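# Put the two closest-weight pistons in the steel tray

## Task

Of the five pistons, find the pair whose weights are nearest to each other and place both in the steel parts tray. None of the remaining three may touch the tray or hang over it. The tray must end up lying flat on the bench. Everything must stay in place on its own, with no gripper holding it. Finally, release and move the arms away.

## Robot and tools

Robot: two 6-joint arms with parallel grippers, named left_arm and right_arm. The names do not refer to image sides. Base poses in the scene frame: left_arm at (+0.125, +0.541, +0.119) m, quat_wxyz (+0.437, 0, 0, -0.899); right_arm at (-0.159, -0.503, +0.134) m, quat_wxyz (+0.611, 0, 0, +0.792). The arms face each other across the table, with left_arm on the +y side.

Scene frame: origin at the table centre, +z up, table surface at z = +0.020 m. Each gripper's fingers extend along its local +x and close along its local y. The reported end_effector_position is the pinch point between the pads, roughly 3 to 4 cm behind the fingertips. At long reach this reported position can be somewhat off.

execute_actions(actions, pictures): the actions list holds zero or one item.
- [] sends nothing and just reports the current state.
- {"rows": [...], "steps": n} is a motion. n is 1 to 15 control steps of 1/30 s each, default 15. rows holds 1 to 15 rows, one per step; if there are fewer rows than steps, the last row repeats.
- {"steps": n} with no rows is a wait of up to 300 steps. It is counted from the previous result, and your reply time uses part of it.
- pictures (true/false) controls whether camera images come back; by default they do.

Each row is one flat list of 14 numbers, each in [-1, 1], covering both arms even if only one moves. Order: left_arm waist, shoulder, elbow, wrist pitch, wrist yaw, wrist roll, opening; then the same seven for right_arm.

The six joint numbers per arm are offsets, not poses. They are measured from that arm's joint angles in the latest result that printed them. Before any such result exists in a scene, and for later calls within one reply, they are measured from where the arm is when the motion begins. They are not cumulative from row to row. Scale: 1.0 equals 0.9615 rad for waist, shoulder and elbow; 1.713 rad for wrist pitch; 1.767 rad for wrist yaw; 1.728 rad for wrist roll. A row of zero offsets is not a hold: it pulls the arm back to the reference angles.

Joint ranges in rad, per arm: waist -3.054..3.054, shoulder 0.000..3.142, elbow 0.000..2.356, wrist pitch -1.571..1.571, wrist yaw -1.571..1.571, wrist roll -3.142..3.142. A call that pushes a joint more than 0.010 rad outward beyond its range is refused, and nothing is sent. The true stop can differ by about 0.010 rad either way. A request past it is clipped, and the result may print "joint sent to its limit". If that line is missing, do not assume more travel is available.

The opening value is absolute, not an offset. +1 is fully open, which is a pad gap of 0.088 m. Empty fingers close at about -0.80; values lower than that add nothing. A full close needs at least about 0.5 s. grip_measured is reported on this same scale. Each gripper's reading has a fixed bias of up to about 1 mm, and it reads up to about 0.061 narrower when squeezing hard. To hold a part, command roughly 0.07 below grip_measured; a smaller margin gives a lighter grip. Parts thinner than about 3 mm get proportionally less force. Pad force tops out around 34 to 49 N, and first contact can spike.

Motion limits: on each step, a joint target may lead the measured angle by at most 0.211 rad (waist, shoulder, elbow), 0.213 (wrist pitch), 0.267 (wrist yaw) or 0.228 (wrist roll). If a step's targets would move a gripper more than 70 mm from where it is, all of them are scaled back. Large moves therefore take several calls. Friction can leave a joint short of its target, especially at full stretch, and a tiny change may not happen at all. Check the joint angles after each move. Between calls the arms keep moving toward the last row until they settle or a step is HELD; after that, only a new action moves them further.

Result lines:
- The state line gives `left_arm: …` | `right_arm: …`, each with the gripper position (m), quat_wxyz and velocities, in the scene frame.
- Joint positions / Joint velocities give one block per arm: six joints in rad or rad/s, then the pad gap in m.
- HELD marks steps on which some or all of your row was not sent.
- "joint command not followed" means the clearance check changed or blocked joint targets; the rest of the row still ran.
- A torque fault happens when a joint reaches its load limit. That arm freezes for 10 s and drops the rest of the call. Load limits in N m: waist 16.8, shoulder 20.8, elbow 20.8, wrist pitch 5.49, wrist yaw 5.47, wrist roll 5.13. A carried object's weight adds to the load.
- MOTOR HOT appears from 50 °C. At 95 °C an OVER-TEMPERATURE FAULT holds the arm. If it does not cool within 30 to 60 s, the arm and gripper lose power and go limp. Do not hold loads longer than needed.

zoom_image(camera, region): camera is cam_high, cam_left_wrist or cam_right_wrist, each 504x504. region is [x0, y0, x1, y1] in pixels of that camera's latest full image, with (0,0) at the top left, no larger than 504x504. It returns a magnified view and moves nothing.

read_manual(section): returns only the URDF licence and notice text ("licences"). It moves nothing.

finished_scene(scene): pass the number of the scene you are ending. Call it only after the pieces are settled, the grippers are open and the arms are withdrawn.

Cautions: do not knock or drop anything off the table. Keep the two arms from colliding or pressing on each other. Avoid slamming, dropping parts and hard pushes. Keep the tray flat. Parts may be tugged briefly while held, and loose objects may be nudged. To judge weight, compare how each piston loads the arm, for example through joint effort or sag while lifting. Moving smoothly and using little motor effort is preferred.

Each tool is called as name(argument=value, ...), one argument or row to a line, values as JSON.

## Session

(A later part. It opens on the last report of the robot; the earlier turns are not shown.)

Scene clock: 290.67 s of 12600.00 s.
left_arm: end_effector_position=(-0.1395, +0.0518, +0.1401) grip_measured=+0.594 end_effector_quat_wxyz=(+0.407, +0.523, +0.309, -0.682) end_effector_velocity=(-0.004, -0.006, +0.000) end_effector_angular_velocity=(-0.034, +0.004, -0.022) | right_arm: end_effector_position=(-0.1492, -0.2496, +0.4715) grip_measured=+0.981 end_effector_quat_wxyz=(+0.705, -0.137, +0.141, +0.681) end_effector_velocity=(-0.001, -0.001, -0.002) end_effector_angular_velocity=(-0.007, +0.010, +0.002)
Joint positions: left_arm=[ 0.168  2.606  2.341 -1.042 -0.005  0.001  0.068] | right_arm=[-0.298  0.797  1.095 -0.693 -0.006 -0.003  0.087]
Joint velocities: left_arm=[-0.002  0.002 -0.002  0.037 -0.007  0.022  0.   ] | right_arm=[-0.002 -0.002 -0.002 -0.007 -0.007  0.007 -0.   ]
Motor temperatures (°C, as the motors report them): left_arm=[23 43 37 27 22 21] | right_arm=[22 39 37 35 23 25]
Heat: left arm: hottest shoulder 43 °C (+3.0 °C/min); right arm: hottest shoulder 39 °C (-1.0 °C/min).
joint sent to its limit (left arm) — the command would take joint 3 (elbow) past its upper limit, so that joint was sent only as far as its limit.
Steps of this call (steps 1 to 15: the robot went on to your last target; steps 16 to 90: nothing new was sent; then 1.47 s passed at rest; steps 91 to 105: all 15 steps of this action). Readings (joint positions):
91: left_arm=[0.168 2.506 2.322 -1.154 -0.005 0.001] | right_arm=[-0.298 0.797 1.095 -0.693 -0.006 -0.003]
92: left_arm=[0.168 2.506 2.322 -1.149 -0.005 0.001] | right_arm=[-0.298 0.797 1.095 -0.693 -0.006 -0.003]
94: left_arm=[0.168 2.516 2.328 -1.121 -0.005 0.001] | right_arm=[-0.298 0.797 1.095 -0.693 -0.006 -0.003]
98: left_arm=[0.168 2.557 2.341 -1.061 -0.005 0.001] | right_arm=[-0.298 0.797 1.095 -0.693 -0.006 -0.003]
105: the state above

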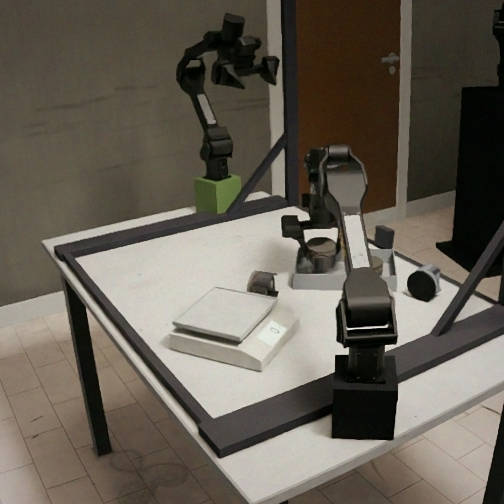

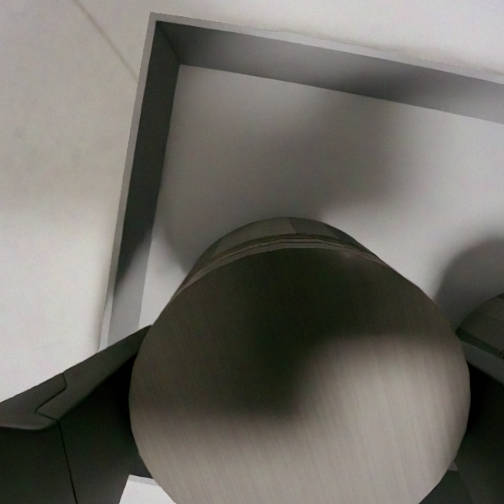

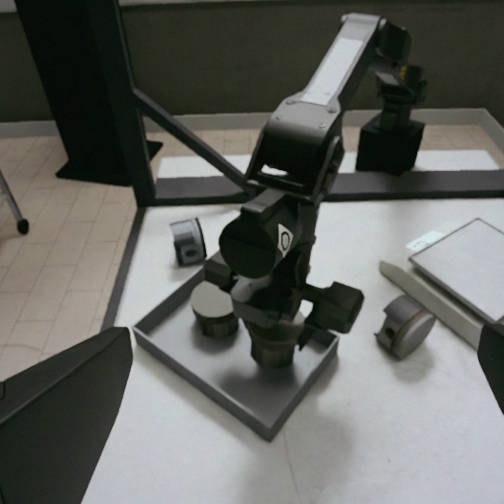

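Inside. Descend.

execute_actions(
  actions=[
    {"rows":[[0,0.01,0,0,0,0,0.52,0,0,0,0,0,0,1],[0,0.018,0,0,0,0,0.52,0,0,0,0,0,0,1],[0,0.026,0,0,0,0,0.52,0,0,0,0,0,0,1],[0,0.034,0,0,0,0,0.52,0,0,0,0,0,0,1],[0,0.042,0,0,0,0,0.52,0,0,0,0,0,0,1],[0,0.05,0,0,0,0,0.52,0,0,0,0,0,0,1],[0,0.056,0,0,0,0,0.52,0,0,0,0,0,0,1],[0,0.062,0,0,0,0,0.52,0,0,0,0,0,0,1],[0,0.068,0,0,0,0,0.52,0,0,0,0,0,0,1],[0,0.074,0,0,0,0,0.52,0,0,0,0,0,0,1],[0,0.08,0,0,0,0,0.52,0,0,0,0,0,0,1]]},
  ],
  pictures=false,
)

execute_actions(
  actions=[
    {"rows":[[0,0.01,0,0,0,0,0.52,0,0,0,0,0,0,1],[0,0.014,0,0,0,0,0.52,0,0,0,0,0,0,1],[0,0.018,0,0,0,0,0.52,0,0,0,0,0,0,1],[0,0.022,0,0,0,0,0.52,0,0,0,0,0,0,1],[0,0.026,0,0,0,0,0.52,0,0,0,0,0,0,1],[0,0.03,0,0,0,0,0.52,0,0,0,0,0,0,1]]},
  ],
)

Scene clock: 301.97 s of 12600.00 s.
left_arm: end_effector_position=(-0.1365, +0.0574, +0.1058) grip_measured=+0.594 end_effector_quat_wxyz=(+0.397, +0.545, +0.322, -0.665) end_effector_velocity=(+0.003, +0.010, -0.036) end_effector_angular_velocity=(+0.071, -0.029, +0.003) | right_arm: end_effector_position=(-0.1492, -0.2496, +0.4715) grip_measured=+0.981 end_effector_quat_wxyz=(+0.705, -0.137, +0.141, +0.681) end_effector_velocity=(-0.003, -0.002, -0.005) end_effector_angular_velocity=(-0.022, +0.003, +0.021)
Joint positions: left_arm=[ 0.168  2.671  2.342 -1.042 -0.005  0.001  0.068] | right_arm=[-0.298  0.797  1.095 -0.693 -0.006 -0.003  0.087]
Joint velocities: left_arm=[-0.002  0.066 -0.002 -0.007  0.007 -0.007  0.   ] | right_arm=[-0.002 -0.002 -0.002 -0.022 -0.022 -0.007  0.   ]
Motor temperatures (°C, as the motors report them): left_arm=[23 45 37 28 22 21] | right_arm=[22 39 37 35 23 25]
Heat: left arm: hottest shoulder 45 °C (+4.0 °C/min); right arm: hottest shoulder 39 °C (-1.0 °C/min).
joint sent to its limit (left arm) — the command would take joint 3 (elbow) past its upper limit, so that joint was sent only as far as its limit.
Steps of this call (steps 1 to 15: the robot went on to your last target; steps 16 to 100: nothing new was sent; then 7.47 s passed at rest; steps 101 to 115: all 15 steps of this action). Readings (joint positions):
101: left_arm=[0.168 2.606 2.342 -1.036 -0.005 0.001] | right_arm=[-0.298 0.797 1.095 -0.693 -0.006 -0.003]
102: left_arm=[0.168 2.606 2.342 -1.036 -0.005 0.001] | right_arm=[-0.298 0.797 1.095 -0.693 -0.006 -0.003]
104: left_arm=[0.168 2.609 2.342 -1.039 -0.005 0.001] | right_arm=[-0.298 0.797 1.095 -0.693 -0.006 -0.003]
108: left_arm=[0.168 2.628 2.342 -1.039 -0.005 0.001] | right_arm=[-0.298 0.797 1.095 -0.693 -0.006 -0.003]
115: the state above

Scene clock: 302.47 s of 12600.00 s.
left_arm: end_effector_position=(-0.1358, +0.0587, +0.0994) grip_measured=+0.594 end_effector_quat_wxyz=(+0.395, +0.549, +0.325, -0.661) end_effector_velocity=(-0.001, +0.004, -0.002) end_effector_angular_velocity=(+0.007, -0.013, -0.013) | right_arm: end_effector_position=(-0.1492, -0.2496, +0.4715) grip_measured=+0.981 end_effector_quat_wxyz=(+0.705, -0.137, +0.141, +0.681) end_effector_velocity=(-0.001, -0.001, +0.000) end_effector_angular_velocity=(-0.002, +0.010, +0.002)
Joint positions: left_arm=[ 0.168  2.683  2.342 -1.042 -0.005  0.001  0.068] | right_arm=[-0.298  0.797  1.095 -0.693 -0.006 -0.003  0.087]
Joint velocities: left_arm=[-0.007  0.002 -0.002 -0.007 -0.007  0.007 -0.   ] | right_arm=[-0.002 -0.002  0.002 -0.007 -0.007  0.007 -0.   ]
Motor temperatures (°C, as the motors report them): left_arm=[23 45 37 28 22 21] | right_arm=[22 39 37 35 23 25]
Heat: left arm: hottest shoulder 45 °C (+4.0 °C/min); right arm: hottest shoulder 39 °C (-1.0 °C/min).
Steps of this call (steps 1 to 15: all 15 steps of this action). Readings (joint positions):
1: left_arm=[0.168 2.672 2.342 -1.042 -0.005 0.001] | right_arm=[-0.298 0.797 1.095 -0.693 -0.006 -0.003]
2: left_arm=[0.168 2.672 2.342 -1.042 -0.005 0.001] | right_arm=[-0.298 0.797 1.095 -0.693 -0.006 -0.003]
4: left_arm=[0.168 2.672 2.342 -1.042 -0.005 0.001] | right_arm=[-0.298 0.797 1.095 -0.693 -0.006 -0.003]
8: left_arm=[0.168 2.675 2.342 -1.042 -0.005 0.001] | right_arm=[-0.298 0.797 1.095 -0.693 -0.006 -0.003]
15: the state above

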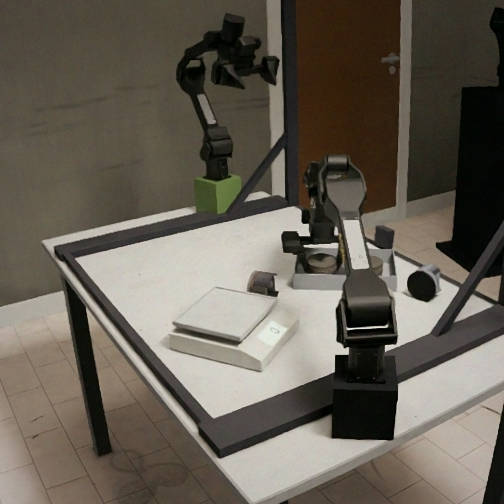

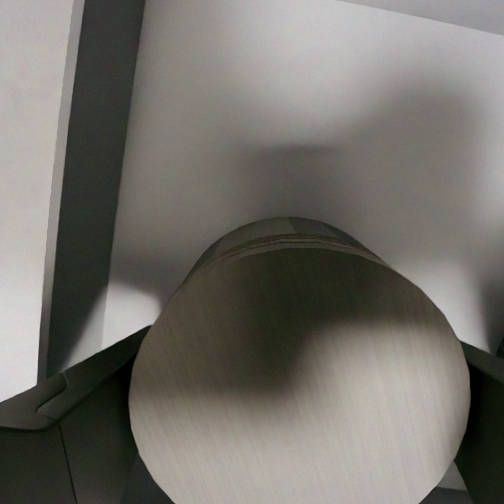

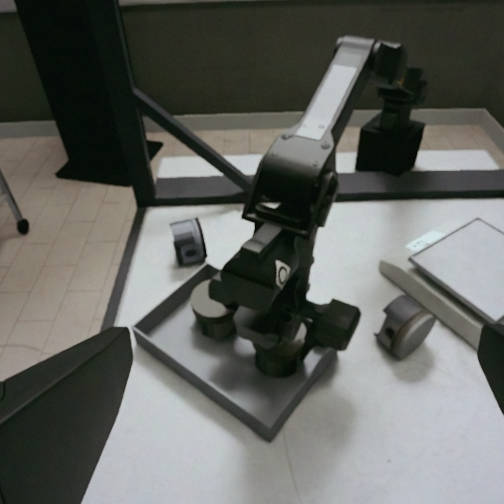

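Likely contact. One more small press, then release.

execute_actions(
  actions=[
    {"rows":[[0,0.015,0,0,0,0,0.52,0,0,0,0,0,0,1],[0,0.02,0,0,0,0,0.52,0,0,0,0,0,0,1],[0,0.025,0,0,0,0,0.52,0,0,0,0,0,0,1],[0,0.025,0,0,0,0,0.52,0,0,0,0,0,0,1],[0,0.025,0,0,0,0,0.52,0,0,0,0,0,0,1],[0,0.025,0,0,0,0,0.52,0,0,0,0,0,0,1],[0,0.025,0,0,0,0,0.52,0,0,0,0,0,0,1],[0,0.025,0,0,0,0,0.52,0,0,0,0,0,0,1],[0,0.01,0,0,0,0,0.56,0,0,0,0,0,0,1],[0,0.01,0,0,0,0,0.6,0,0,0,0,0,0,1],[0,0.01,0,0,0,0,0.64,0,0,0,0,0,0,1],[0,0.01,0,0,0,0,0.68,0,0,0,0,0,0,1],[0,0.01,0,0,0,0,0.74,0,0,0,0,0,0,1],[0,0.01,0,0,0,0,0.8,0,0,0,0,0,0,1]]},
  ],
  pictures=false,
)

execute_actions(
  actions=[
    {"rows":[[0,0,0,0,0,0,0.8,0,0,0,0,0,0,1],[0,0,0,0,0,0,0.8,0,0,0,0,0,0,1],[0,0,0,0,0,0,0.8,0,0,0,0,0,0,1],[0,-0.02,0,0,0,0,0.8,0,0,0,0,0,0,1],[0,-0.04,0,0,0,0,0.8,0,0,0,0,0,0,1],[0,-0.06,0,0,0,0,0.8,0,0,0,0,0,0,1],[0,-0.08,0,0,0,0,0.8,0,0,0,0,0,0,1],[0,-0.1,0,0,0,0,0.8,0,0,0,0,0,0,1],[0,-0.13,0,0,0,0,0.8,0,0,0,0,0,0,1],[0,-0.16,0,0,0,0,0.8,0,0,0,0,0,0,1],[0,-0.2,0,0,0,0,0.8,0,0,0,0,0,0,1],[0,-0.24,0,0,0,0,0.8,0,0,0,0,0,0,1],[0,-0.28,0,0,0,0,0.8,0,0,0,0,0,0,1]]},
  ],
  pictures=false,
)

execute_actions(
  actions=[
    {"rows":[[0,-0.08,-0.04,0,0,0,0.8,0,0,0,0,0,0,1],[0,-0.14,-0.1,0,0,0,0.8,0,0,0,0,0,0,1],[0,-0.2,-0.16,0,0,0,0.8,0,0,0,0,0,0,1],[0,-0.26,-0.22,0,0,0,0.8,0,0,0,0,0,0,1],[0,-0.32,-0.28,0,0,0,0.8,0,0,0,0,0,0,1],[0,-0.38,-0.34,0,0,0,0.8,0,0,0,0,0,0,1],[0,-0.44,-0.4,0,0,0,0.8,0,0,0,0,0,0,1],[0,-0.5,-0.46,0,0,0,0.8,0,0,0,0,0,0,1],[0,-0.56,-0.52,0,0,0,0.8,0,0,0,0,0,0,1],[0,-0.62,-0.58,0,0,0,0.8,0,0,0,0,0,0,1],[0,-0.68,-0.64,0,0,0,0.8,0,0,0,0,0,0,1],[0,-0.72,-0.7,0,0,0,0.8,0,0,0,0,0,0,1]]},
  ],
)

Scene clock: 317.03 s of 12600.00 s.
left_arm: end_effector_position=(-0.1357, +0.0589, +0.0984) grip_measured=+0.728 end_effector_quat_wxyz=(+0.395, +0.550, +0.325, -0.661) end_effector_velocity=(+0.001, +0.002, -0.002) end_effector_angular_velocity=(+0.008, -0.011, +0.006) | right_arm: end_effector_position=(-0.1492, -0.2496, +0.4715) grip_measured=+0.981 end_effector_quat_wxyz=(+0.705, -0.137, +0.141, +0.681) end_effector_velocity=(-0.001, -0.001, -0.002) end_effector_angular_velocity=(-0.008, -0.017, +0.013)
Joint positions: left_arm=[ 0.168  2.685  2.342 -1.042 -0.005  0.001  0.075] | right_arm=[-0.298  0.797  1.095 -0.693 -0.006 -0.003  0.087]
Joint velocities: left_arm=[-0.002  0.002 -0.002 -0.007 -0.007 -0.007  0.042] | right_arm=[-0.002 -0.002 -0.002 -0.007 -0.007 -0.022 -0.   ]
Motor temperatures (°C, as the motors report them): left_arm=[23 46 37 27 22 21] | right_arm=[22 39 37 36 23 25]
Heat: left arm: hottest shoulder 46 °C (+4.1 °C/min); right arm: hottest shoulder 39 °C (-1.0 °C/min).
Steps of this call (steps 1 to 15: the robot went on to your last target; steps 16 to 90: nothing new was sent; then 11.07 s passed at rest; steps 91 to 105: all 15 steps of this action). Readings (joint positions):
91: left_arm=[0.168 2.683 2.342 -1.042 -0.005 0.001] | right_arm=[-0.298 0.797 1.095 -0.693 -0.006 -0.003]
92: left_arm=[0.168 2.683 2.342 -1.042 -0.005 0.001] | right_arm=[-0.298 0.797 1.095 -0.693 -0.006 -0.003]
94: left_arm=[0.168 2.684 2.342 -1.042 -0.005 0.001] | right_arm=[-0.298 0.797 1.095 -0.693 -0.006 -0.003]
98: left_arm=[0.168 2.685 2.342 -1.042 -0.005 0.001] | right_arm=[-0.298 0.797 1.095 -0.693 -0.006 -0.003]
105: the state above

Scene clock: 317.53 s of 12600.00 s.
left_arm: end_effector_position=(-0.1424, +0.0466, +0.2052) grip_measured=+0.797 end_effector_quat_wxyz=(+0.425, +0.481, +0.284, -0.712) end_effector_velocity=(-0.011, -0.016, +0.492) end_effector_angular_velocity=(-0.809, +0.450, +0.002) | right_arm: end_effector_position=(-0.1492, -0.2496, +0.4715) grip_measured=+0.981 end_effector_quat_wxyz=(+0.705, -0.137, +0.141, +0.681) end_effector_velocity=(-0.000, +0.001, +0.002) end_effector_angular_velocity=(+0.007, -0.004, +0.007)
Joint positions: left_arm=[ 0.168  2.486  2.342 -1.042 -0.005  0.001  0.078] | right_arm=[-0.298  0.797  1.095 -0.693 -0.006 -0.003  0.087]
Joint velocities: left_arm=[-0.002 -0.906 -0.002  0.022  0.007 -0.007 -0.   ] | right_arm=[-0.002  0.002  0.002  0.007 -0.007 -0.007 -0.   ]
Motor temperatures (°C, as the motors report them): left_arm=[23 46 37 27 22 21] | right_arm=[22 39 37 36 23 25]
Heat: left arm: hottest shoulder 46 °C (+4.0 °C/min); right arm: hottest shoulder 39 °C (-1.0 °C/min).
Steps of this call (steps 1 to 15: all 15 steps of this action). Readings (joint positions):
1: left_arm=[0.168 2.685 2.342 -1.042 -0.005 0.001] | right_arm=[-0.298 0.797 1.095 -0.693 -0.006 -0.003]
2: left_arm=[0.168 2.685 2.342 -1.042 -0.005 0.001] | right_arm=[-0.298 0.797 1.095 -0.693 -0.006 -0.003]
4: left_arm=[0.168 2.685 2.342 -1.042 -0.005 0.001] | right_arm=[-0.298 0.797 1.095 -0.693 -0.006 -0.003]
8: left_arm=[0.168 2.664 2.342 -1.042 -0.005 0.001] | right_arm=[-0.298 0.797 1.095 -0.693 -0.006 -0.003]
15: the state above

Scene clock: 318.03 s of 12600.00 s.
left_arm: end_effector_position=(-0.0765, +0.1678, +0.3154) grip_measured=+0.797 end_effector_quat_wxyz=(+0.431, +0.466, +0.276, -0.722) end_effector_velocity=(+0.045, +0.083, +0.143) end_effector_angular_velocity=(-0.339, +0.180, +0.007) | right_arm: end_effector_position=(-0.1492, -0.2496, +0.4715) grip_measured=+0.981 end_effector_quat_wxyz=(+0.705, -0.137, +0.141, +0.681) end_effector_velocity=(-0.001, -0.001, -0.002) end_effector_angular_velocity=(-0.007, -0.004, +0.007)
Joint positions: left_arm=[ 0.168  1.817  1.719 -1.047 -0.005  0.001  0.078] | right_arm=[-0.298  0.797  1.095 -0.693 -0.006 -0.003  0.087]
Joint velocities: left_arm=[-0.002 -0.628 -0.354  0.11  -0.007 -0.007 -0.   ] | right_arm=[-0.002 -0.002 -0.002 -0.007 -0.007 -0.007 -0.   ]
Motor temperatures (°C, as the motors report them): left_arm=[23 46 37 27 22 21] | right_arm=[22 39 37 36 23 25]
Heat: left arm: hottest shoulder 46 °C (+4.1 °C/min); right arm: hottest shoulder 39 °C (+0.0 °C/min).
Steps of this call (steps 1 to 15: all 15 steps of this action). Readings (joint positions):
1: left_arm=[0.168 2.457 2.340 -1.040 -0.005 0.001] | right_arm=[-0.298 0.797 1.095 -0.693 -0.006 -0.003]
2: left_arm=[0.168 2.421 2.324 -1.032 -0.005 0.001] | right_arm=[-0.298 0.797 1.095 -0.693 -0.006 -0.003]
4: left_arm=[0.168 2.335 2.251 -1.034 -0.005 0.001] | right_arm=[-0.298 0.797 1.095 -0.693 -0.006 -0.003]
8: left_arm=[0.168 2.145 2.036 -1.039 -0.005 0.001] | right_arm=[-0.298 0.797 1.095 -0.693 -0.006 -0.003]
15: the state above

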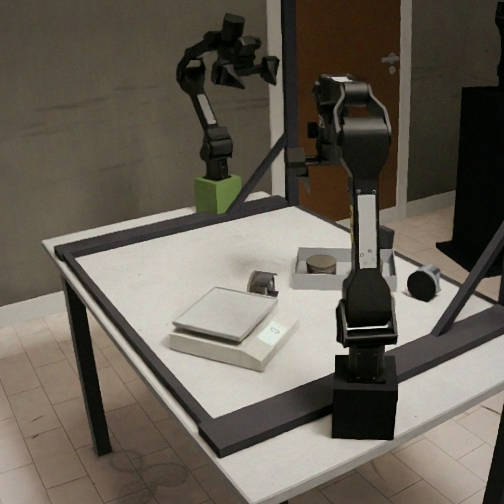

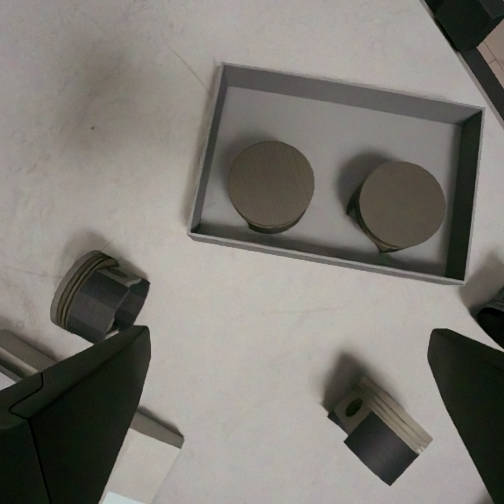

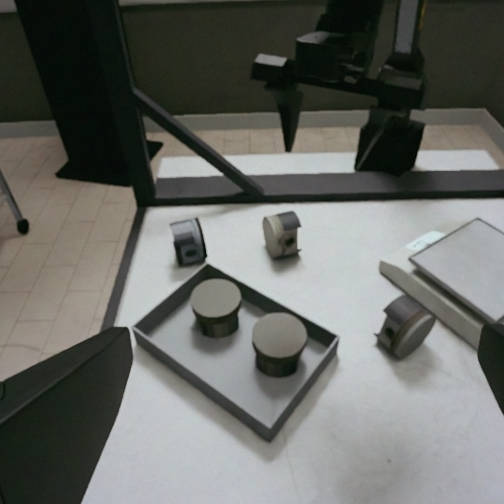

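finished_scene(
  scene=2,
)

The scene is finished: the task was done.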